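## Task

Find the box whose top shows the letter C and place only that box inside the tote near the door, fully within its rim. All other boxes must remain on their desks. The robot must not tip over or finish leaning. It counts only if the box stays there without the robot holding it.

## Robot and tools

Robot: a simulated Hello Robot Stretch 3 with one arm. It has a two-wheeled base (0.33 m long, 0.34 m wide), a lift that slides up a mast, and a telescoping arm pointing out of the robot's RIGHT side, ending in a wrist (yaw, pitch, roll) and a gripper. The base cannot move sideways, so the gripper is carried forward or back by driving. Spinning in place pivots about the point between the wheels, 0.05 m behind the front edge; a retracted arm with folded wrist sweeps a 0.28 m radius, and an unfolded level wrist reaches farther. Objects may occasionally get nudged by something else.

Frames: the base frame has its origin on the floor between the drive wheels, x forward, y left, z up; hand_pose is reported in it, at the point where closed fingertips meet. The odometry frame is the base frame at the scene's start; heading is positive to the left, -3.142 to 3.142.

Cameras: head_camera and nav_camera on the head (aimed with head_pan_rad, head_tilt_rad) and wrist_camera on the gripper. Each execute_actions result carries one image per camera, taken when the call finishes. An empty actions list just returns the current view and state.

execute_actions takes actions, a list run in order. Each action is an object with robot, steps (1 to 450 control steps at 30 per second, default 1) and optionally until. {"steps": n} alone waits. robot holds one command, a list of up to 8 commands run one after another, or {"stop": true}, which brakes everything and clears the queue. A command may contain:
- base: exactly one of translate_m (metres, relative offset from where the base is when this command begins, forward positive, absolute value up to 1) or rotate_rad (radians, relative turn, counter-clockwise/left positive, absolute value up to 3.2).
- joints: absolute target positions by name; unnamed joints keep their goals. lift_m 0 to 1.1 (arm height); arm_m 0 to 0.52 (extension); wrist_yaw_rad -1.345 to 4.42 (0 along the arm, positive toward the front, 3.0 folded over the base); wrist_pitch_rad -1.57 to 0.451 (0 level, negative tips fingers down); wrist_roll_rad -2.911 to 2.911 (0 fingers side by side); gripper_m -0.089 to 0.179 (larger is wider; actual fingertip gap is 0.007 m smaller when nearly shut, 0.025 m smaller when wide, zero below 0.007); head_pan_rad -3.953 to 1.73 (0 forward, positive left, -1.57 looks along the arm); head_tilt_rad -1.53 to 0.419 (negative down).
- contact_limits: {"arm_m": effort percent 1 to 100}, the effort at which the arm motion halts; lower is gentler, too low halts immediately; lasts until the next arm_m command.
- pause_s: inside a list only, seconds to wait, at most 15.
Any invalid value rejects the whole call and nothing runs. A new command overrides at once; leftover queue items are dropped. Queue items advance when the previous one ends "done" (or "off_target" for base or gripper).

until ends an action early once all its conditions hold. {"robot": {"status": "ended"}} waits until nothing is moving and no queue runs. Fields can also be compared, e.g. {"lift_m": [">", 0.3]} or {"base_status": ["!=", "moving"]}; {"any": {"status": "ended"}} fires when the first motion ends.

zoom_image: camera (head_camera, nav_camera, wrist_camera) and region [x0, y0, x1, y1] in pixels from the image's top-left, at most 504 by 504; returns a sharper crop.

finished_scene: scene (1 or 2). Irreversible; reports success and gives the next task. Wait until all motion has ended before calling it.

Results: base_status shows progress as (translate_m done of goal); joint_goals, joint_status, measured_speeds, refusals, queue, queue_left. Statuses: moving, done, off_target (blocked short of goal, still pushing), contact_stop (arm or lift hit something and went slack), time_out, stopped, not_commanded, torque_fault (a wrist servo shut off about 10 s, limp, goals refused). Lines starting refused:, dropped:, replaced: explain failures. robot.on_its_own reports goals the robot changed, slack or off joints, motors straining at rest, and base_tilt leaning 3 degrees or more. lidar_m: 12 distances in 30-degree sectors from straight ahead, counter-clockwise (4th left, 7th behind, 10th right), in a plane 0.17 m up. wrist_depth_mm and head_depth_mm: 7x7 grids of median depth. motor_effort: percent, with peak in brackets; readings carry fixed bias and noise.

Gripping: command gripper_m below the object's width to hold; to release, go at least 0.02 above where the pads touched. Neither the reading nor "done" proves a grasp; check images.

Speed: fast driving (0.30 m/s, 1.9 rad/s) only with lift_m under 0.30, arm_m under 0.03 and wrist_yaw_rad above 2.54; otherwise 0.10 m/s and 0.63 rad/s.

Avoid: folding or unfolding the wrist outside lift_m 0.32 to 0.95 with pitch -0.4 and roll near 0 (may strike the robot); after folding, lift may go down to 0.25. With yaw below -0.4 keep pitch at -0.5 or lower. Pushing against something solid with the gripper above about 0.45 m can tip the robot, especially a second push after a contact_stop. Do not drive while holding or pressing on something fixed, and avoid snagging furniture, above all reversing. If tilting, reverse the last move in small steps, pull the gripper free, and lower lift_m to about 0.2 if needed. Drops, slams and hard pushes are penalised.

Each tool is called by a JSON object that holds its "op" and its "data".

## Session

{"op": "execute_actions", "data": {"actions": []}}

Scene clock: 0.00 s.
robot.base_odometry: x=+0.000 y=+0.000 heading=+0.000 (m, m, rad; robot's odometry frame)
robot.turned_by_wheels: +0.000 (rad since the last result)
robot.turned_by_imu: +0.000 (rad since the last result)
robot.base_tilt: forward=+0.1 right=-2.0 (deg)
robot.lidar_m: 1.08 1.00 1.01 1.26 2.25 1.22 0.80 0.74 0.75 0.94 0.96 0.83
robot.head_depth_mm: 1558 1576 1589 1581 1570 1057 1157 / 1412 1421 1425 1429 1420 1037 1434 / 1294 1289 1301 1297 1296 1253 1298 / 1189 1187 1181 1181 1183 1186 1188 / 1099 1095 1093 1091 1094 1097 1097 / 1016 1014 1015 1015 1017 1014 1013 / 945 955 951 949 951 954 949
robot.base_status: not_commanded
robot.joint_positions: lift_m=+0.575 arm_m=+0.001 wrist_yaw_rad=+3.102 wrist_pitch_rad=-0.387 wrist_roll_rad=-0.013 gripper_m=+0.037 head_pan_rad=+0.012 head_tilt_rad=-0.019
robot.joint_goals: lift_m=+0.575 arm_m=+0.001 wrist_yaw_rad=+3.102 wrist_pitch_rad=-0.387 wrist_roll_rad=-0.013 gripper_m=+0.037 head_pan_rad=+0.012 head_tilt_rad=-0.019
robot.joint_status: lift_m=not_commanded arm_m=not_commanded wrist_yaw_rad=not_commanded wrist_pitch_rad=not_commanded wrist_roll_rad=not_commanded gripper_m=not_commanded head_pan_rad=not_commanded head_tilt_rad=not_commanded
robot.measured_speeds: translate_m=+0.000 rotate_rad=+0.000 lift_m=+0.000 arm_m=+0.000 wrist_yaw_rad=+0.000 wrist_pitch_rad=+0.000 wrist_roll_rad=+0.000 head_pan_rad=+0.000 head_tilt_rad=+0.000
robot: refusals=0 queue=idle queue_left=0
robot.motor_effort: left_wheel=-1 right_wheel=+0 lift_m=+24 arm_m=+0 wrist_yaw_rad=+1 wrist_pitch_rad=+7 wrist_roll_rad=+1 gripper_m=-1 head_pan_rad=+0 head_tilt_rad=+1 (%)
robot.hand_pose: x=-0.0122 y=+0.0822 z=+0.5949 quat_wxyz=(+0.149, +0.692, +0.123, +0.696) (m; robot's base frame)
robot.wrist_depth_mm: - - - - - 879 738 / - - - - - 925 766 / - - - - - - 802 / - - - - - - 844 / - - - - - - 893 / 860 872 859 852 823 843 852 / 745 741 713 727 728 731 728
pictures: head_camera (sideways: a quarter turn clockwise sets it upright), nav_camera (sideways: a quarter turn counterclockwise sets it upright), wrist_camera
Images, in order (width x height): head_camera 896x504, nav_camera 672x504, wrist_camera 644x364.

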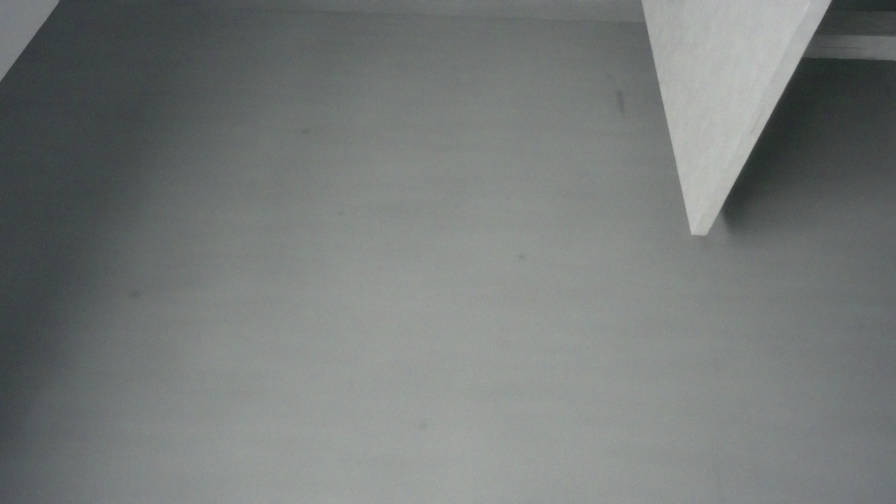

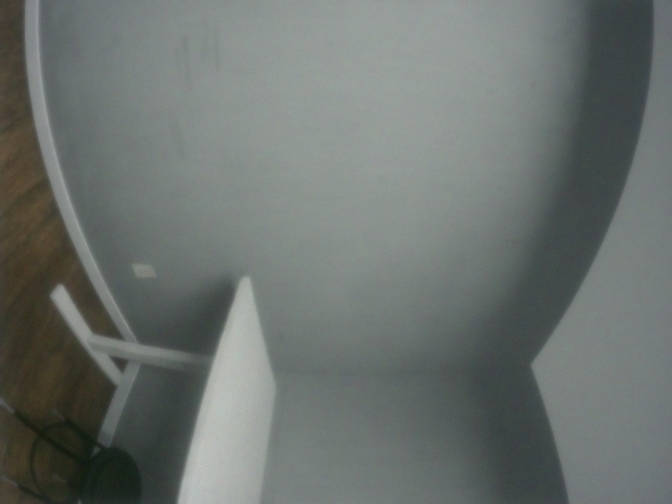

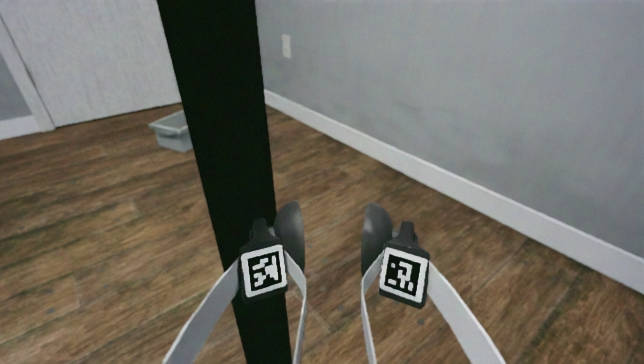

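{"op": "execute_actions", "data": {"actions": [{"robot": {"joints": {"head_pan_rad": -1.0, "head_tilt_rad": -0.5, "lift_m": 0.29}}, "steps": 150, "until": {"robot": {"head_pan_rad_status": ["!=", "moving"]}}}]}}

Scene clock: 3.67 s.
robot.base_odometry: x=+0.000 y=+0.000 heading=+0.000 (m, m, rad; robot's odometry frame)
robot.turned_by_wheels: +0.000 (rad since the last result)
robot.turned_by_imu: +0.001 (rad since the last result)
robot.base_tilt: forward=+0.1 right=-2.0 (deg)
robot.lidar_m: 1.08 1.00 1.01 1.26 2.26 1.22 0.81 0.74 0.75 0.94 0.95 0.83
robot.head_depth_mm: 1255 1357 1420 901 1315 1600 1316 / 1245 1348 1413 890 1769 1571 1340 / 1245 1344 1401 881 1761 1650 1342 / 1229 1335 1401 876 1682 1577 1327 / 1234 1327 1389 865 1199 1518 1288 / 1221 1315 1381 858 1196 1440 1325 / 1220 1325 1362 852 1721 1606 1310
robot.base_status: not_commanded
robot.joint_positions: lift_m=+0.487 arm_m=+0.001 wrist_yaw_rad=+3.102 wrist_pitch_rad=-0.387 wrist_roll_rad=-0.013 gripper_m=+0.037 head_pan_rad=-0.993 head_tilt_rad=-0.494
robot.joint_goals: lift_m=+0.290 arm_m=+0.001 wrist_yaw_rad=+3.102 wrist_pitch_rad=-0.387 wrist_roll_rad=-0.013 gripper_m=+0.037 head_pan_rad=-1.000 head_tilt_rad=-0.500
robot.joint_status: lift_m=moving arm_m=not_commanded wrist_yaw_rad=not_commanded wrist_pitch_rad=not_commanded wrist_roll_rad=not_commanded gripper_m=not_commanded head_pan_rad=done head_tilt_rad=done
robot.measured_speeds: translate_m=+0.000 rotate_rad=+0.000 lift_m=-0.110 arm_m=+0.000 wrist_yaw_rad=+0.000 wrist_pitch_rad=+0.000 wrist_roll_rad=+0.000 head_pan_rad=+0.000 head_tilt_rad=+0.000
robot: refusals=0 queue=running queue_left=0
robot.motor_effort: left_wheel=+0(0) right_wheel=+0(1) lift_m=+18(23) arm_m=+0(0) wrist_yaw_rad=+1(1) wrist_pitch_rad=+7(7) wrist_roll_rad=+0(1) gripper_m=+0(0) head_pan_rad=-2(32) head_tilt_rad=-4(36) (%)
robot.hand_pose: x=-0.0122 y=+0.0821 z=+0.5068 quat_wxyz=(+0.149, +0.692, +0.123, +0.696) (m; robot's base frame)
robot.wrist_depth_mm: - - - - - 887 740 / - - - - - 915 772 / - - - - - - 800 / - - - - - - 839 / 891 903 886 904 944 898 838 / 747 757 766 748 731 744 745 / 645 643 627 647 638 641 641
pictures: head_camera (sideways: a quarter turn clockwise sets it upright), nav_camera (sideways: a quarter turn counterclockwise sets it upright), wrist_camera
Images, in order (width x height): head_camera 896x504, nav_camera 672x504, wrist_camera 644x364.

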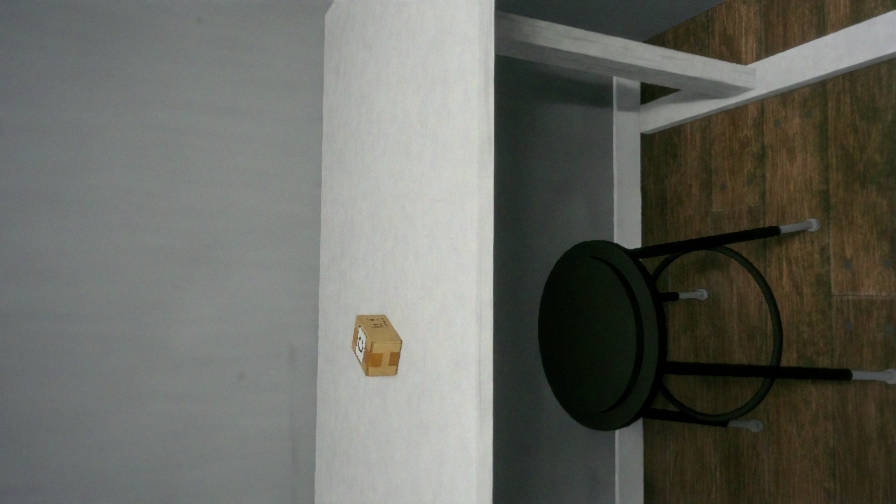

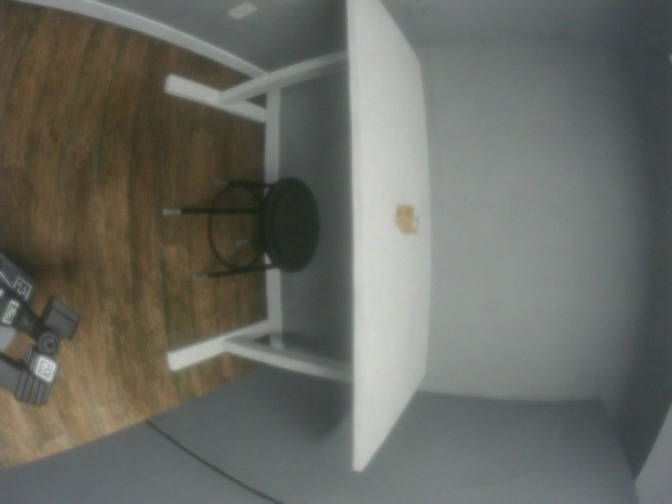

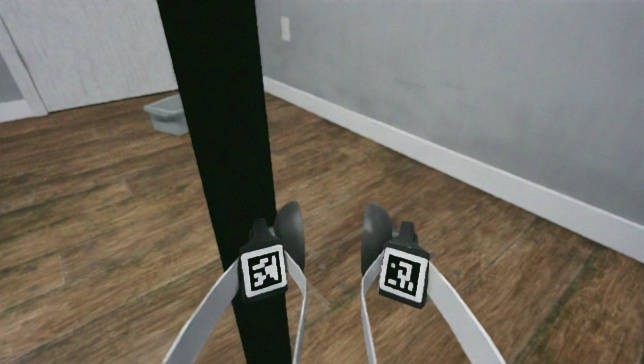

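{"op": "zoom_image", "data": {"camera": "head_camera", "region": [335, 300, 420, 390]}}

Region (335, 300, 420, 390) of head_camera's 896x504 image, scaled by 5.600, with more detail than that image has.

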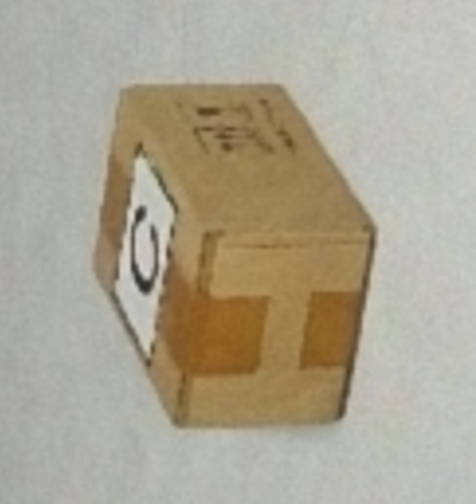

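{"op": "execute_actions", "data": {"actions": [{"robot": {"base": {"rotate_rad": -0.12}, "joints": {"lift_m": 1.09}}, "steps": 100, "until": {"robot": {"base_status": ["!=", "moving"], "lift_m": [">", 0.32]}}}, {"robot": {"base": {"translate_m": 0.585}, "joints": {"wrist_yaw_rad": 0.0, "wrist_roll_rad": 0.0, "head_pan_rad": -1.57, "head_tilt_rad": -0.55}}, "steps": 200, "until": {"robot": {"wrist_yaw_rad": ["<", 1.2]}}}, {"robot": {"joints": {"wrist_pitch_rad": -1.3}}, "steps": 300, "until": {"robot": {"base_status": ["!=", "moving"]}}}, {"robot": {"base": {"rotate_rad": 0.33}}, "steps": 300, "until": {"robot": {"lift_m": [">", 1.075]}}}, {"robot": {"joints": {"wrist_pitch_rad": -1.0, "gripper_m": 0.13, "arm_m": 0.33}}, "steps": 300, "until": {"robot": {"status": "ended"}}}]}}

Scene clock: 43.43 s.
robot.base_odometry: x=+0.581 y=-0.070 heading=+0.210 (m, m, rad; robot's odometry frame)
robot.turned_by_wheels: +0.210 (rad since the last result)
robot.turned_by_imu: +0.209 (rad since the last result)
robot.base_tilt: forward=+0.1 right=-1.9 (deg)
robot.lidar_m: 0.59 0.58 0.62 0.89 2.71 1.53 1.18 1.16 0.76 0.49 1.09 0.71
robot.head_depth_mm: 1090 1244 1222 758 543 1446 1303 / 1043 - 1169 747 542 869 1239 / 1001 - - 670 538 465 1196 / 968 1054 1114 699 535 447 1203 / 931 1011 1069 729 531 432 1225 / 890 968 1032 727 529 417 1250 / 858 925 984 720 527 415 1208
robot.base_status: done (rotate_rad +0.3299 of +0.3300)
robot.joint_positions: lift_m=+1.090 arm_m=+0.330 wrist_yaw_rad=+0.000 wrist_pitch_rad=-1.009 wrist_roll_rad=-0.002 gripper_m=+0.130 head_pan_rad=-1.563 head_tilt_rad=-0.544
robot.joint_goals: lift_m=+1.090 arm_m=+0.330 wrist_yaw_rad=+0.000 wrist_pitch_rad=-1.000 wrist_roll_rad=+0.000 gripper_m=+0.130 head_pan_rad=-1.570 head_tilt_rad=-0.550
robot.joint_status: lift_m=done arm_m=done wrist_yaw_rad=done wrist_pitch_rad=done wrist_roll_rad=done gripper_m=done head_pan_rad=done head_tilt_rad=done
robot.measured_speeds: translate_m=+0.000 rotate_rad=+0.000 lift_m=+0.000 arm_m=+0.000 wrist_yaw_rad=+0.000 wrist_pitch_rad=+0.000 wrist_roll_rad=+0.000 head_pan_rad=+0.000 head_tilt_rad=+0.000
robot: refusals=0 queue=done queue_left=0
robot.motor_effort: left_wheel=-3(10) right_wheel=+3(8) lift_m=+29(28) arm_m=+3(5) wrist_yaw_rad=+0(3) wrist_pitch_rad=+4(9) wrist_roll_rad=+1(4) gripper_m=+0(83) head_pan_rad=-2(25) head_tilt_rad=-4(12) (%)
robot.hand_pose: x=-0.0216 y=-0.5907 z=+0.9987 quat_wxyz=(+0.620, +0.342, -0.618, -0.342) (m; robot's base frame)
robot.wrist_depth_mm: 299 296 292 291 287 285 281 / 276 274 272 263 258 264 263 / 255 253 252 244 197 245 243 / 239 237 235 228 226 229 227 / 225 223 221 219 218 218 215 / 211 212 208 207 206 - 203 / 200 198 197 195 194 193 191
pictures: head_camera (sideways: a quarter turn clockwise sets it upright), nav_camera (sideways: a quarter turn counterclockwise sets it upright), wrist_camera
Images, in order (width x height): head_camera 896x504, nav_camera 672x504, wrist_camera 644x364.

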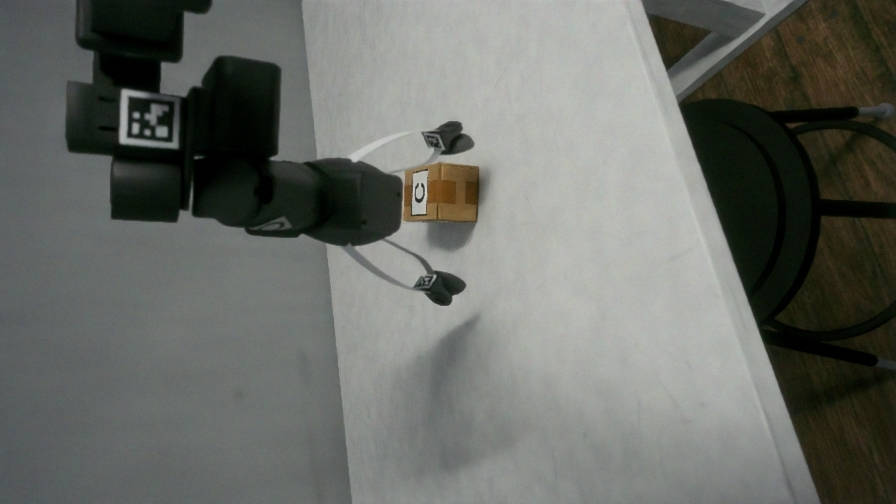

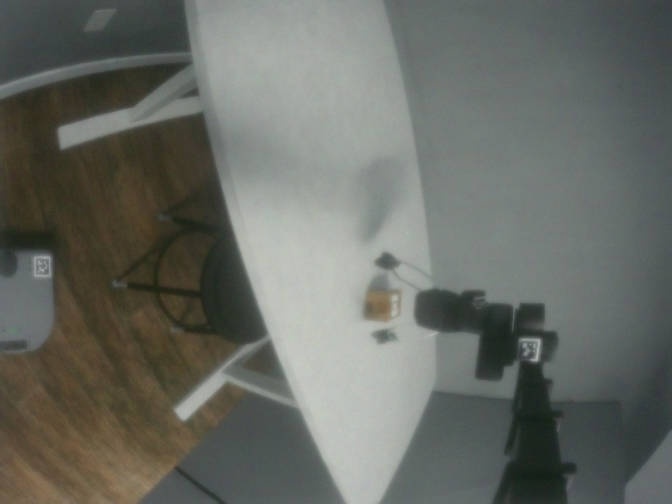

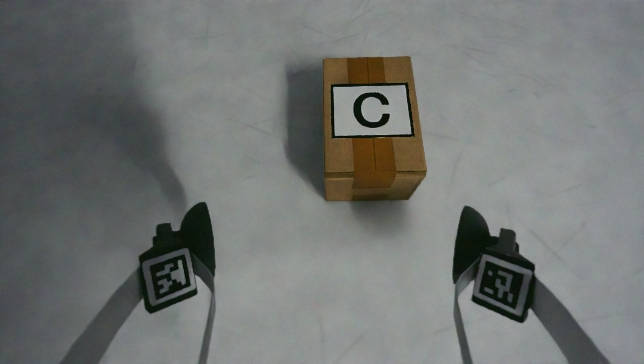

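{"op": "execute_actions", "data": {"actions": [{"robot": {"base": {"translate_m": -0.022}, "joints": {"lift_m": 1.068}}, "steps": 100, "until": {"robot": {"translate_m": ["<", -0.012]}}}, {"robot": {"joints": {"arm_m": 0.407}}, "steps": 200, "until": {"robot": {"status": "ended"}}}]}}

Scene clock: 52.27 s.
robot.base_odometry: x=+0.559 y=-0.075 heading=+0.210 (m, m, rad; robot's odometry frame)
robot.turned_by_wheels: +0.000 (rad since the last result)
robot.turned_by_imu: +0.001 (rad since the last result)
robot.base_tilt: forward=+0.1 right=-1.9 (deg)
robot.lidar_m: 0.61 0.60 0.64 0.93 2.70 1.51 1.16 1.14 0.76 0.48 0.69 0.73
robot.head_depth_mm: 1121 - 1230 753 543 1406 1299 / 1060 - 1117 747 540 1447 1264 / 1018 - 1109 688 538 827 1230 / 975 1061 1126 669 535 460 842 / 937 1018 1072 731 531 432 1220 / 900 979 1031 726 528 417 1244 / 867 939 989 719 524 415 1237
robot.base_status: done (translate_m -0.0220 of -0.0220)
robot.joint_positions: lift_m=+1.068 arm_m=+0.407 wrist_yaw_rad=+0.000 wrist_pitch_rad=-1.009 wrist_roll_rad=-0.002 gripper_m=+0.130 head_pan_rad=-1.563 head_tilt_rad=-0.544
robot.joint_goals: lift_m=+1.068 arm_m=+0.407 wrist_yaw_rad=+0.000 wrist_pitch_rad=-1.000 wrist_roll_rad=+0.000 gripper_m=+0.130 head_pan_rad=-1.570 head_tilt_rad=-0.550
robot.joint_status: lift_m=done arm_m=done wrist_yaw_rad=done wrist_pitch_rad=done wrist_roll_rad=done gripper_m=done head_pan_rad=done head_tilt_rad=done
robot.measured_speeds: translate_m=+0.000 rotate_rad=+0.000 lift_m=+0.000 arm_m=+0.000 wrist_yaw_rad=+0.000 wrist_pitch_rad=+0.000 wrist_roll_rad=+0.000 head_pan_rad=+0.000 head_tilt_rad=+0.000
robot: refusals=0 queue=done queue_left=0
robot.motor_effort: left_wheel=-3(6) right_wheel=+3(5) lift_m=+19(27) arm_m=+3(3) wrist_yaw_rad=+0(0) wrist_pitch_rad=+4(4) wrist_roll_rad=+2(2) gripper_m=+0(0) head_pan_rad=-2(2) head_tilt_rad=-3(4) (%)
robot.hand_pose: x=-0.0216 y=-0.6678 z=+0.9773 quat_wxyz=(+0.620, +0.342, -0.618, -0.342) (m; robot's base frame)
robot.wrist_depth_mm: 268 266 263 262 259 256 253 / 248 247 244 242 240 237 235 / 230 228 227 224 224 222 221 / 215 215 213 157 206 207 206 / 201 201 199 148 191 197 192 / 191 192 188 139 181 - 182 / 181 178 177 174 174 174 173
pictures: head_camera (sideways: a quarter turn clockwise sets it upright), nav_camera (sideways: a quarter turn counterclockwise sets it upright), wrist_camera
Images, in order (width x height): head_camera 896x504, nav_camera 672x504, wrist_camera 644x364.

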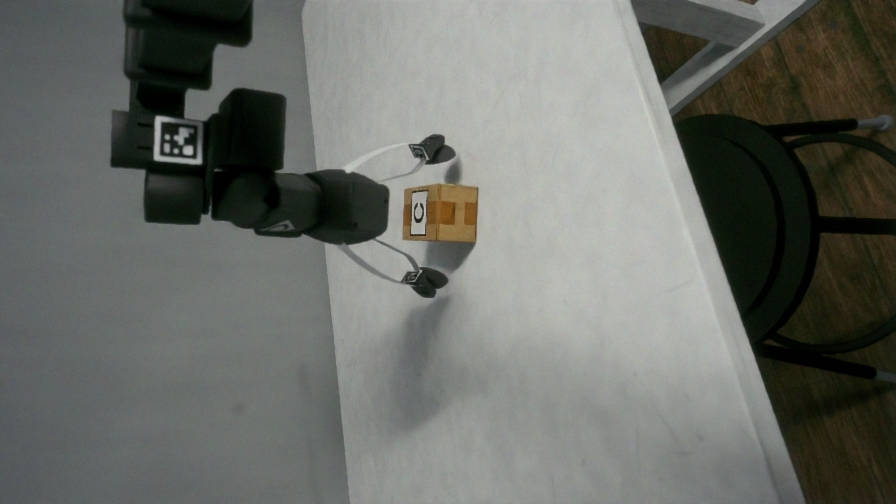

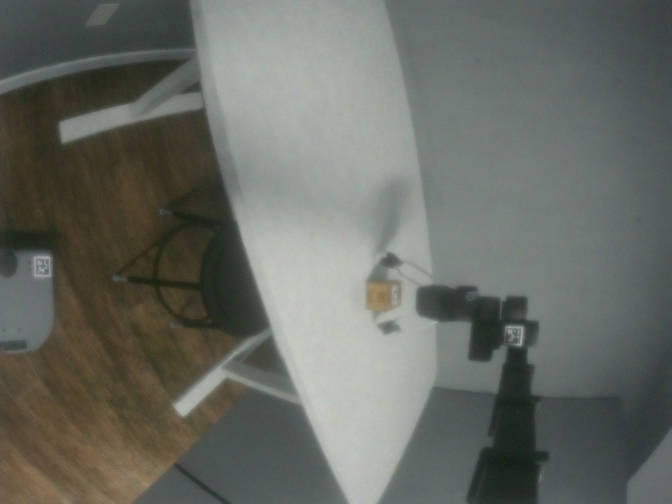

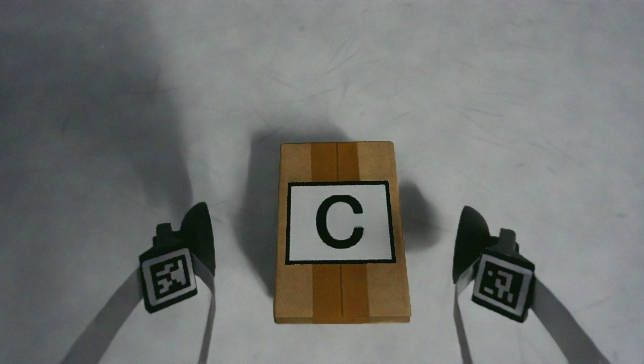

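{"op": "execute_actions", "data": {"actions": [{"robot": [{"joints": {"lift_m": 1.06}}, {"joints": {"gripper_m": 0.022}}, {"joints": {"lift_m": 1.098}}], "steps": 300, "until": {"robot": {"status": "ended"}}}]}}

Scene clock: 68.17 s.
robot.base_odometry: x=+0.559 y=-0.075 heading=+0.210 (m, m, rad; robot's odometry frame)
robot.turned_by_wheels: +0.000 (rad since the last result)
robot.turned_by_imu: +0.001 (rad since the last result)
robot.base_tilt: forward=+0.1 right=-2.0 (deg)
robot.lidar_m: 0.61 0.60 0.63 0.92 2.70 1.50 1.16 1.14 0.75 0.48 0.69 0.73
robot.head_depth_mm: 1094 1260 1226 754 542 1403 1299 / 1049 1207 1203 745 541 1444 1260 / 1004 - 1106 669 538 825 1228 / 980 1064 1106 683 535 462 840 / 938 1023 1075 732 532 432 1214 / 900 978 1041 725 529 417 1245 / 868 941 995 718 526 415 1244
robot.base_status: done (translate_m -0.0220 of -0.0220)
robot.joint_positions: lift_m=+1.097 arm_m=+0.407 wrist_yaw_rad=+0.000 wrist_pitch_rad=-1.011 wrist_roll_rad=-0.002 gripper_m=+0.026 head_pan_rad=-1.563 head_tilt_rad=-0.544
robot.joint_goals: lift_m=+1.098 arm_m=+0.407 wrist_yaw_rad=+0.000 wrist_pitch_rad=-1.000 wrist_roll_rad=+0.000 gripper_m=+0.025 head_pan_rad=-1.570 head_tilt_rad=-0.550
robot.joint_status: lift_m=done arm_m=done wrist_yaw_rad=done wrist_pitch_rad=done wrist_roll_rad=done gripper_m=done head_pan_rad=done head_tilt_rad=done
robot.measured_speeds: translate_m=+0.000 rotate_rad=+0.000 lift_m=+0.000 arm_m=+0.000 wrist_yaw_rad=+0.000 wrist_pitch_rad=+0.000 wrist_roll_rad=+0.000 head_pan_rad=+0.000 head_tilt_rad=+0.000
robot: refusals=0 queue=done queue_left=0
robot.motor_effort: left_wheel=-3(3) right_wheel=+3(3) lift_m=+29(31) arm_m=+4(4) wrist_yaw_rad=+0(0) wrist_pitch_rad=+5(5) wrist_roll_rad=+1(1) gripper_m=-20(96) head_pan_rad=-2(2) head_tilt_rad=-3(4) (%)
robot.hand_pose: x=-0.0216 y=-0.6672 z=+1.0058 quat_wxyz=(+0.619, +0.343, -0.617, -0.342) (m; robot's base frame)
robot.wrist_depth_mm: 307 304 301 297 295 292 289 / 284 281 278 276 275 271 269 / 263 260 259 256 253 252 250 / 246 245 243 147 236 237 234 / 231 229 228 138 139 222 221 / 218 216 210 130 130 211 208 / 206 204 203 199 199 199 198
pictures: head_camera (sideways: a quarter turn clockwise sets it upright), nav_camera (sideways: a quarter turn counterclockwise sets it upright), wrist_camera
Images, in order (width x height): head_camera 896x504, nav_camera 672x504, wrist_camera 644x364.

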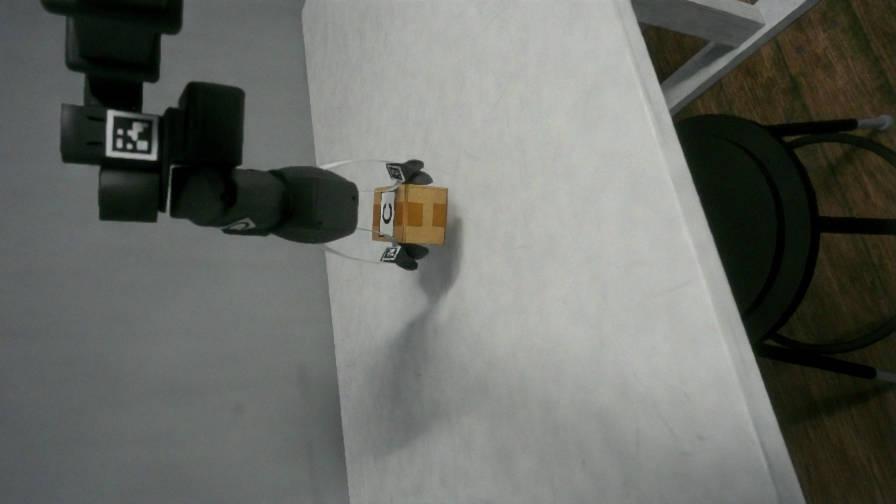

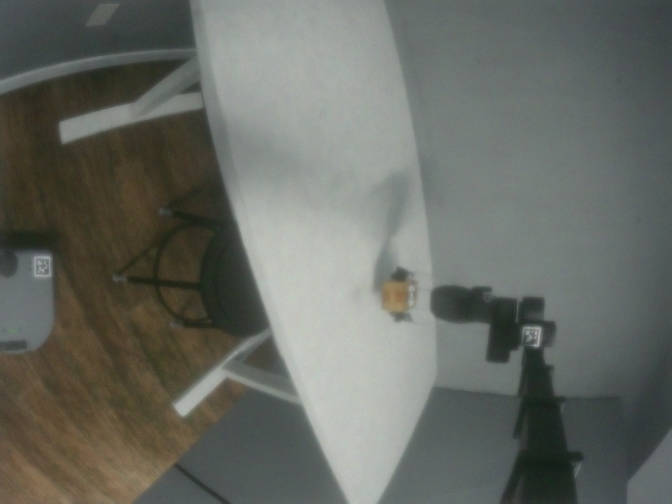

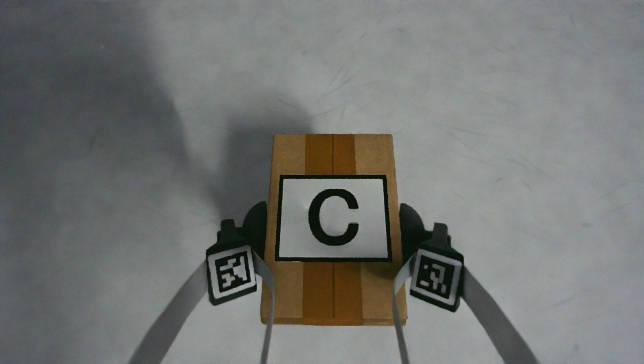

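{"op": "execute_actions", "data": {"actions": [{"robot": {"base": {"rotate_rad": 2.17}, "joints": {"arm_m": 0.0, "head_pan_rad": -0.25, "head_tilt_rad": -0.75}}, "steps": 300, "until": {"robot": {"heading": [">", 1.8], "arm_m": ["<", 0.1]}}}, {"robot": {"joints": {"lift_m": 0.29}}, "steps": 300, "until": {"robot": {"base_status": ["!=", "moving"]}}}, {"robot": {"base": {"translate_m": 0.62}, "joints": {"wrist_pitch_rad": -0.4}}, "steps": 300, "until": {"robot": {"lift_m": ["<", 0.94], "wrist_pitch_rad": [">", -0.5]}}}, {"robot": {"joints": {"wrist_yaw_rad": 2.7}}, "steps": 400, "until": {"robot": {"status": "ended"}}}]}}

Scene clock: 83.27 s.
robot.base_odometry: x=+0.111 y=+0.353 heading=+2.380 (m, m, rad; robot's odometry frame)
robot.turned_by_wheels: +2.170 (rad since the last result)
robot.turned_by_imu: +2.145 (rad since the last result)
robot.base_tilt: forward=+0.1 right=-2.0 (deg)
robot.lidar_m: 2.05 1.31 1.05 1.05 1.14 1.24 1.30 0.86 0.70 0.69 0.76 1.18
robot.head_depth_mm: 1594 1619 1634 1660 1584 1360 1173 / 1758 1951 2142 1970 1622 1364 1169 / 1726 1936 2223 2019 1622 1355 1163 / 1717 1923 2209 1921 1607 1354 1167 / 1709 1903 2187 1997 1621 1352 1164 / 1702 1904 2155 1992 1600 1357 1157 / 1687 1884 2127 2012 1581 1337 1151
robot.base_status: done (translate_m +0.6200 of +0.6200)
robot.joint_positions: lift_m=+0.290 arm_m=+0.001 wrist_yaw_rad=+2.699 wrist_pitch_rad=-0.426 wrist_roll_rad=-0.002 gripper_m=+0.026 head_pan_rad=-0.257 head_tilt_rad=-0.742
robot.joint_goals: lift_m=+0.290 arm_m=+0.000 wrist_yaw_rad=+2.700 wrist_pitch_rad=-0.400 wrist_roll_rad=+0.000 gripper_m=+0.025 head_pan_rad=-0.250 head_tilt_rad=-0.750
robot.joint_status: lift_m=done arm_m=done wrist_yaw_rad=done wrist_pitch_rad=done wrist_roll_rad=done gripper_m=done head_pan_rad=done head_tilt_rad=done
robot.measured_speeds: translate_m=+0.000 rotate_rad=+0.000 lift_m=+0.000 arm_m=+0.000 wrist_yaw_rad=+0.000 wrist_pitch_rad=+0.000 wrist_roll_rad=+0.000 head_pan_rad=+0.000 head_tilt_rad=+0.000
robot: refusals=0 queue=done queue_left=0
robot.motor_effort: left_wheel=-3(8) right_wheel=+2(10) lift_m=+20(29) arm_m=-3(6) wrist_yaw_rad=+2(3) wrist_pitch_rad=+12(14) wrist_roll_rad=+1(1) gripper_m=-21(21) head_pan_rad=+3(33) head_tilt_rad=-5(25) (%)
robot.hand_pose: x=+0.0745 y=+0.0556 z=+0.3011 quat_wxyz=(+0.298, +0.706, -0.005, +0.642) (m; robot's base frame)
robot.wrist_depth_mm: 818 893 916 - - - - / 888 942 - - - - - / 936 951 964 940 930 950 928 / 785 734 735 147 691 714 711 / - 604 602 138 140 583 585 / - 523 - 130 130 497 495 / 441 - - 420 428 430 426
pictures: head_camera (sideways: a quarter turn clockwise sets it upright), nav_camera (sideways: a quarter turn counterclockwise sets it upright), wrist_camera
Images, in order (width x height): head_camera 896x504, nav_camera 672x504, wrist_camera 644x364.

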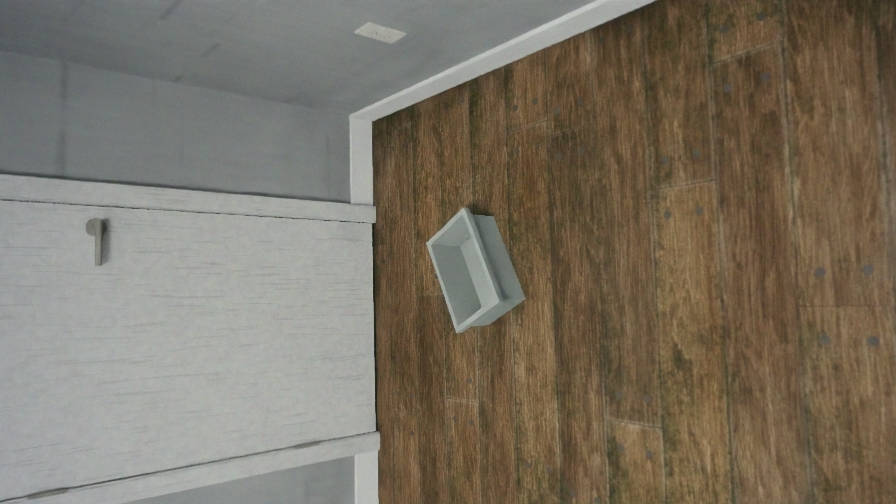

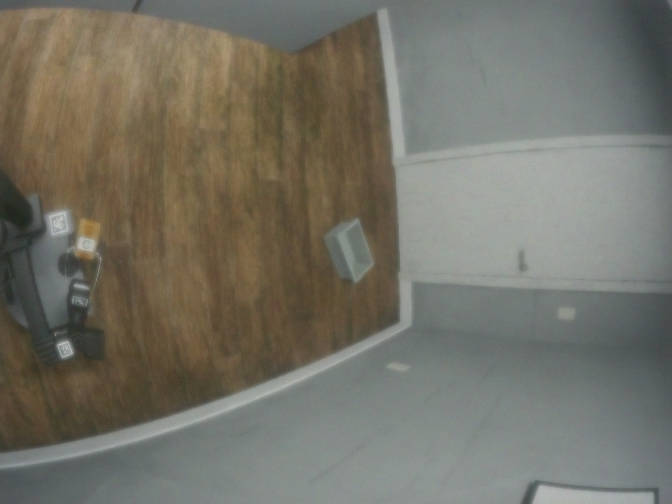

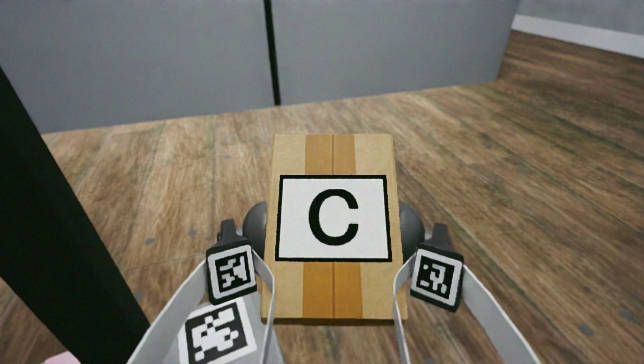

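{"op": "zoom_image", "data": {"camera": "head_camera", "region": [400, 190, 550, 350]}}

Region (400, 190, 550, 350) of head_camera's 896x504 image, scaled by 3.150, with more detail than that image has; it fills the left 472 columns of this view, and the rest is white.

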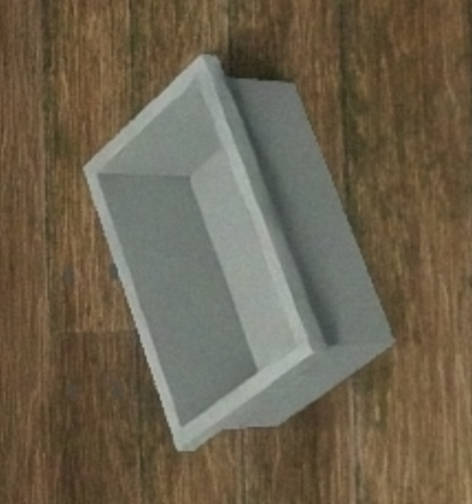

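{"op": "execute_actions", "data": {"actions": [{"robot": {"base": {"rotate_rad": 0.1}}, "steps": 100, "until": {"robot": {"status": "ended"}}}, {"robot": {"base": {"translate_m": 1.0}, "joints": {"head_pan_rad": -1.4, "head_tilt_rad": -1.2}}, "steps": 300, "until": {"robot": {"translate_m": [">", 0.25]}}}, {"robot": {"base": {"translate_m": 1.0}}, "steps": 300, "until": {"robot": {"translate_m": [">", 0.95]}}}, {"robot": {"joints": {"arm_m": 0.3, "wrist_yaw_rad": 1.77}}, "steps": 200, "until": {"robot": {"wrist_yaw_rad": ["<", 2.0], "arm_m": [">", 0.06]}}}, {"robot": {"joints": {"wrist_pitch_rad": -1.12}}, "steps": 300, "until": {"robot": {"status": "ended"}}}]}}

Scene clock: 114.90 s.
robot.base_odometry: x=-0.876 y=+1.122 heading=+2.480 (m, m, rad; robot's odometry frame)
robot.turned_by_wheels: +0.100 (rad since the last result)
robot.turned_by_imu: +0.098 (rad since the last result)
robot.base_tilt: forward=+0.1 right=-2.0 (deg)
robot.lidar_m: 0.83 0.98 1.67 0.75 0.85 1.45 2.07 1.17 1.01 0.40 0.40 0.83
robot.head_depth_mm: 949 1125 1385 1407 1279 1173 1105 / 998 1203 1472 1403 1277 1192 - / 1056 1276 1491 1413 1259 - - / 1109 1365 1549 1367 1259 1202 - / 1186 1474 1535 1392 1283 1177 1085 / 1230 1463 1528 1396 1273 1172 1087 / 1122 1234 1396 1399 1274 1174 1086
robot.base_status: done (translate_m +1.0000 of +1.0000)
robot.joint_positions: lift_m=+0.290 arm_m=+0.300 wrist_yaw_rad=+1.771 wrist_pitch_rad=-1.128 wrist_roll_rad=-0.002 gripper_m=+0.026 head_pan_rad=-1.394 head_tilt_rad=-1.185
robot.joint_goals: lift_m=+0.290 arm_m=+0.300 wrist_yaw_rad=+1.770 wrist_pitch_rad=-1.120 wrist_roll_rad=+0.000 gripper_m=+0.025 head_pan_rad=-1.400 head_tilt_rad=-1.200
robot.joint_status: lift_m=done arm_m=done wrist_yaw_rad=done wrist_pitch_rad=done wrist_roll_rad=done gripper_m=done head_pan_rad=done head_tilt_rad=done
robot.measured_speeds: translate_m=+0.000 rotate_rad=+0.000 lift_m=+0.000 arm_m=+0.000 wrist_yaw_rad=+0.000 wrist_pitch_rad=+0.000 wrist_roll_rad=+0.000 head_pan_rad=+0.000 head_tilt_rad=+0.000
robot: refusals=0 queue=done queue_left=0
robot.motor_effort: left_wheel=-3(12) right_wheel=+3(11) lift_m=+19(19) arm_m=+4(6) wrist_yaw_rad=+0(3) wrist_pitch_rad=+3(12) wrist_roll_rad=+1(1) gripper_m=-21(20) head_pan_rad=-1(31) head_tilt_rad=-8(38) (%)
robot.hand_pose: x=+0.0650 y=-0.4274 z=+0.1871 quat_wxyz=(+0.671, +0.701, -0.085, +0.224) (m; robot's base frame)
robot.wrist_depth_mm: 435 432 427 424 417 413 410 / 412 410 404 403 400 395 392 / 394 390 292 262 275 276 375 / 376 373 361 147 359 277 359 / - 354 279 138 140 257 345 / - 340 331 130 130 242 331 / 331 328 240 218 234 221 317
pictures: head_camera (sideways: a quarter turn clockwise sets it upright), nav_camera (sideways: a quarter turn counterclockwise sets it upright), wrist_camera
Images, in order (width x height): head_camera 896x504, nav_camera 672x504, wrist_camera 644x364.

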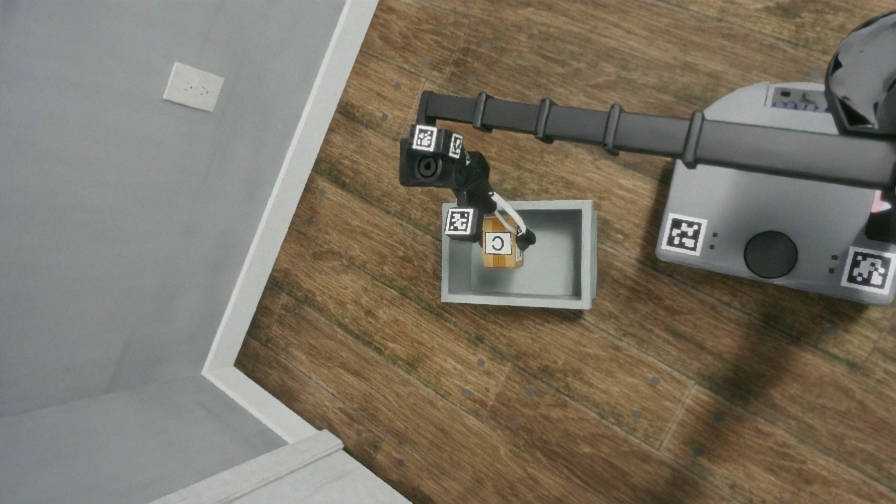

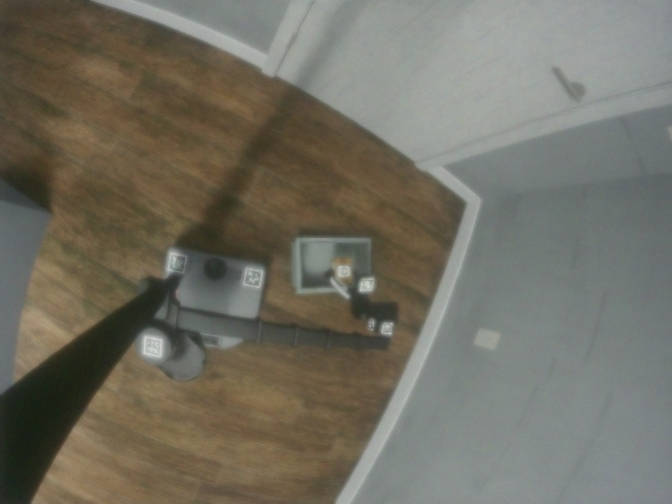

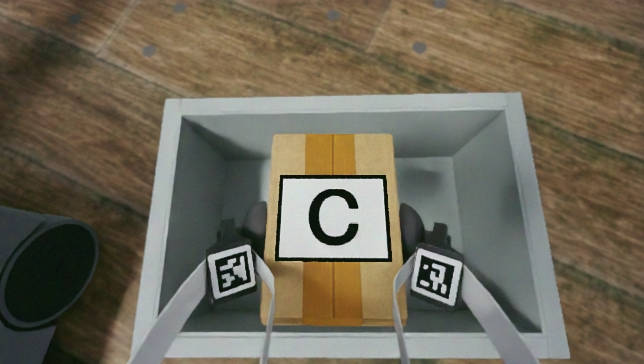

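{"op": "execute_actions", "data": {"actions": [{"robot": {"base": {"translate_m": 0.033}}, "steps": 100, "until": {"robot": {"translate_m": [">", 0.008]}}}, {"robot": {"joints": {"lift_m": 0.137}}, "steps": 300, "until": {"robot": {"status": "ended"}}}]}}

Scene clock: 122.33 s.
robot.base_odometry: x=-0.902 y=+1.143 heading=+2.480 (m, m, rad; robot's odometry frame)
robot.turned_by_wheels: +0.000 (rad since the last result)
robot.turned_by_imu: +0.001 (rad since the last result)
robot.base_tilt: forward=+0.1 right=-2.0 (deg)
robot.lidar_m: 0.79 0.94 1.61 0.74 0.84 1.43 2.08 1.18 1.01 1.01 0.93 0.80
robot.head_depth_mm: 960 1137 1401 1395 1273 1176 1089 / 1003 1205 1471 1416 1274 1188 - / 1063 1288 1506 1425 1274 - - / 1125 1379 1533 1348 1249 1200 - / 1197 1493 1548 1397 1272 1176 1092 / 1220 1415 1520 1402 1265 1166 1091 / 1072 1191 1341 1393 1261 1178 1091
robot.base_status: done (translate_m +0.0330 of +0.0330)
robot.joint_positions: lift_m=+0.137 arm_m=+0.300 wrist_yaw_rad=+1.771 wrist_pitch_rad=-1.128 wrist_roll_rad=-0.002 gripper_m=+0.026 head_pan_rad=-1.394 head_tilt_rad=-1.185
robot.joint_goals: lift_m=+0.137 arm_m=+0.300 wrist_yaw_rad=+1.770 wrist_pitch_rad=-1.120 wrist_roll_rad=+0.000 gripper_m=+0.025 head_pan_rad=-1.400 head_tilt_rad=-1.200
robot.joint_status: lift_m=done arm_m=done wrist_yaw_rad=done wrist_pitch_rad=done wrist_roll_rad=done gripper_m=done head_pan_rad=done head_tilt_rad=done
robot.measured_speeds: translate_m=+0.000 rotate_rad=+0.000 lift_m=+0.000 arm_m=+0.000 wrist_yaw_rad=+0.000 wrist_pitch_rad=+0.000 wrist_roll_rad=+0.000 head_pan_rad=+0.000 head_tilt_rad=+0.000
robot: refusals=0 queue=done queue_left=0
robot.motor_effort: left_wheel=-2(5) right_wheel=+3(8) lift_m=+19(19) arm_m=+3(3) wrist_yaw_rad=+0(0) wrist_pitch_rad=+3(3) wrist_roll_rad=+1(1) gripper_m=-20(20) head_pan_rad=-2(2) head_tilt_rad=-8(8) (%)
robot.hand_pose: x=+0.0649 y=-0.4274 z=+0.0341 quat_wxyz=(+0.671, +0.701, -0.085, +0.224) (m; robot's base frame)
robot.wrist_depth_mm: 124 123 124 124 124 124 125 / 149 157 157 158 158 159 151 / 157 201 216 189 202 211 161 / 157 208 210 147 206 206 162 / 156 201 203 138 139 197 162 / 156 194 190 130 130 190 162 / 156 187 187 184 183 183 163
pictures: head_camera (sideways: a quarter turn clockwise sets it upright), nav_camera (sideways: a quarter turn counterclockwise sets it upright), wrist_camera
Images, in order (width x height): head_camera 896x504, nav_camera 672x504, wrist_camera 644x364.

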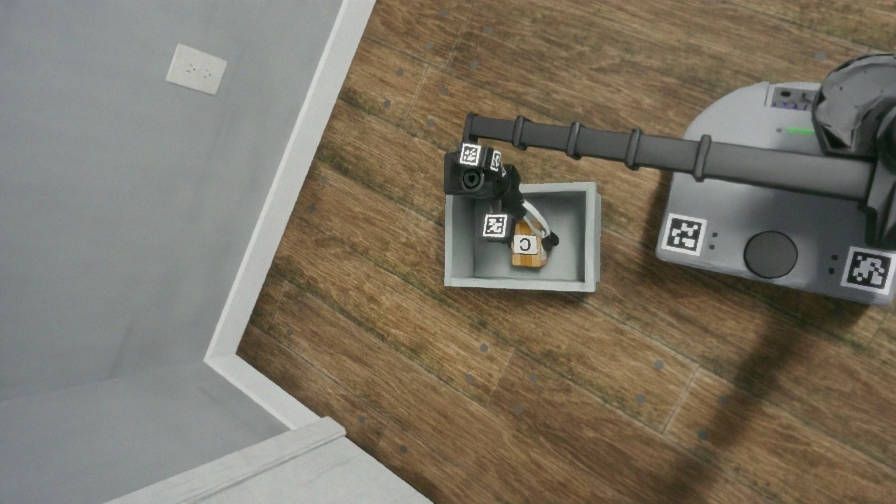

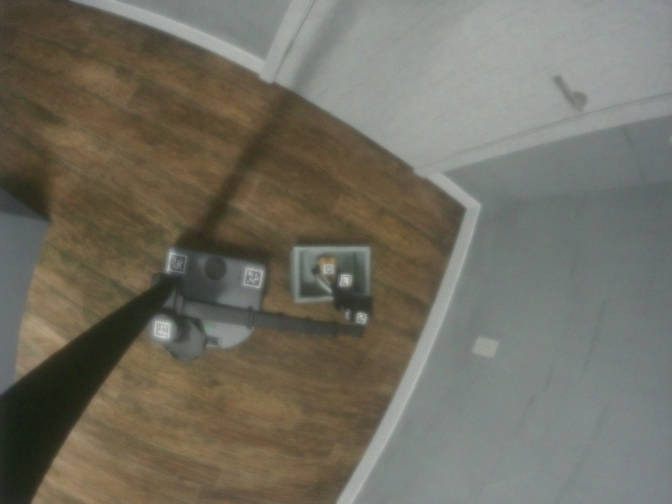

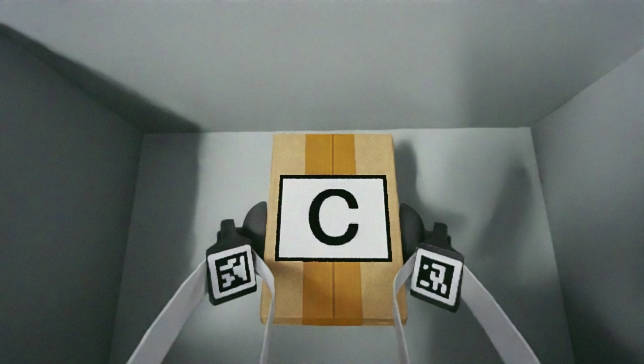

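{"op": "execute_actions", "data": {"actions": [{"robot": [{"joints": {"lift_m": 0.131}}, {"joints": {"gripper_m": 0.1}}, {"joints": {"lift_m": 0.27}}], "steps": 300, "until": {"robot": {"status": "ended"}}}]}}

Scene clock: 127.73 s.
robot.base_odometry: x=-0.902 y=+1.143 heading=+2.480 (m, m, rad; robot's odometry frame)
robot.turned_by_wheels: +0.000 (rad since the last result)
robot.turned_by_imu: +0.001 (rad since the last result)
robot.base_tilt: forward=+0.1 right=-1.9 (deg)
robot.lidar_m: 0.80 0.94 1.61 0.74 0.84 1.43 2.08 1.18 1.01 1.01 0.93 0.80
robot.head_depth_mm: 952 1140 1403 1402 1272 1177 1092 / 1009 1200 1480 1412 1274 1192 - / 1055 1285 1485 1410 1270 - - / 1122 1378 1543 1352 1250 1200 - / 1199 1486 1538 1392 1271 1172 1083 / 1219 1404 1507 1411 1260 1181 1096 / 1070 1179 1350 1391 1272 1170 1085
robot.base_status: done (translate_m +0.0330 of +0.0330)
robot.joint_positions: lift_m=+0.270 arm_m=+0.300 wrist_yaw_rad=+1.771 wrist_pitch_rad=-1.128 wrist_roll_rad=-0.002 gripper_m=+0.100 head_pan_rad=-1.394 head_tilt_rad=-1.185
robot.joint_goals: lift_m=+0.270 arm_m=+0.300 wrist_yaw_rad=+1.770 wrist_pitch_rad=-1.120 wrist_roll_rad=+0.000 gripper_m=+0.100 head_pan_rad=-1.400 head_tilt_rad=-1.200
robot.joint_status: lift_m=done arm_m=done wrist_yaw_rad=done wrist_pitch_rad=done wrist_roll_rad=done gripper_m=done head_pan_rad=done head_tilt_rad=done
robot.measured_speeds: translate_m=+0.000 rotate_rad=+0.000 lift_m=+0.000 arm_m=+0.000 wrist_yaw_rad=+0.000 wrist_pitch_rad=+0.000 wrist_roll_rad=+0.000 head_pan_rad=+0.000 head_tilt_rad=+0.000
robot: refusals=0 queue=done queue_left=0
robot.motor_effort: left_wheel=-3(2) right_wheel=+2(3) lift_m=+29(29) arm_m=+3(4) wrist_yaw_rad=+0(0) wrist_pitch_rad=+4(4) wrist_roll_rad=+2(1) gripper_m=+0(82) head_pan_rad=-2(2) head_tilt_rad=-9(8) (%)
robot.hand_pose: x=+0.0649 y=-0.4274 z=+0.1666 quat_wxyz=(+0.671, +0.701, -0.085, +0.224) (m; robot's base frame)
robot.wrist_depth_mm: 413 408 402 400 394 392 389 / 388 387 383 381 378 376 367 / 374 366 255 256 237 237 353 / 358 270 319 311 337 245 340 / - 246 332 282 332 229 324 / - 228 318 273 315 214 312 / 313 246 306 304 302 267 300
pictures: head_camera (sideways: a quarter turn clockwise sets it upright), nav_camera (sideways: a quarter turn counterclockwise sets it upright), wrist_camera
Images, in order (width x height): head_camera 896x504, nav_camera 672x504, wrist_camera 644x364.

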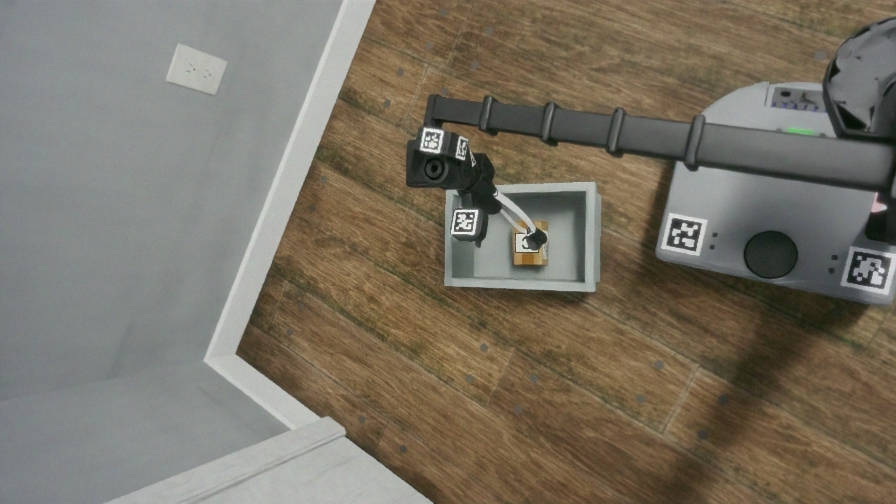

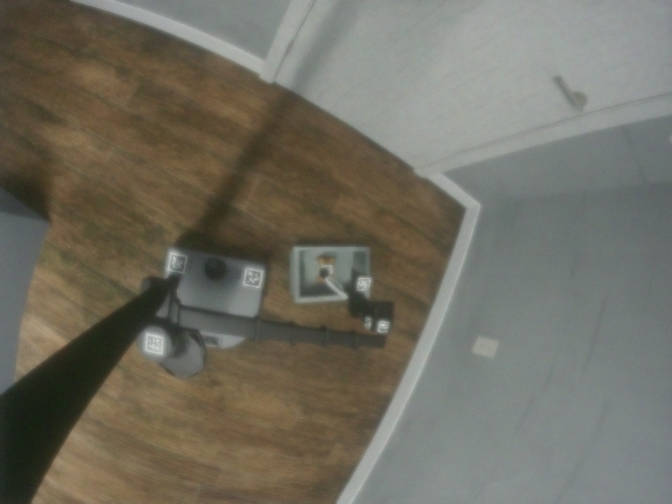

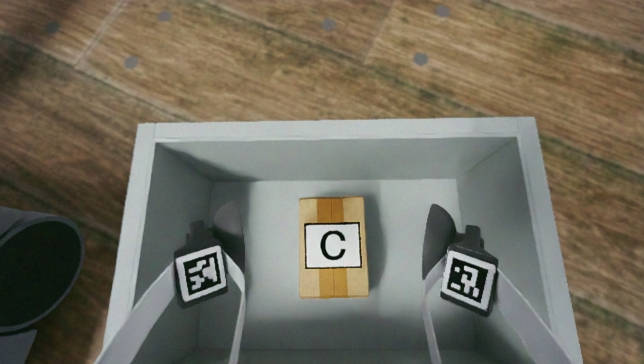

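Box C is resting flat inside the tote, and the gripper is clear of it.

{"op": "finished_scene", "data": {"scene": 2}}

The scene is finished: the task was done.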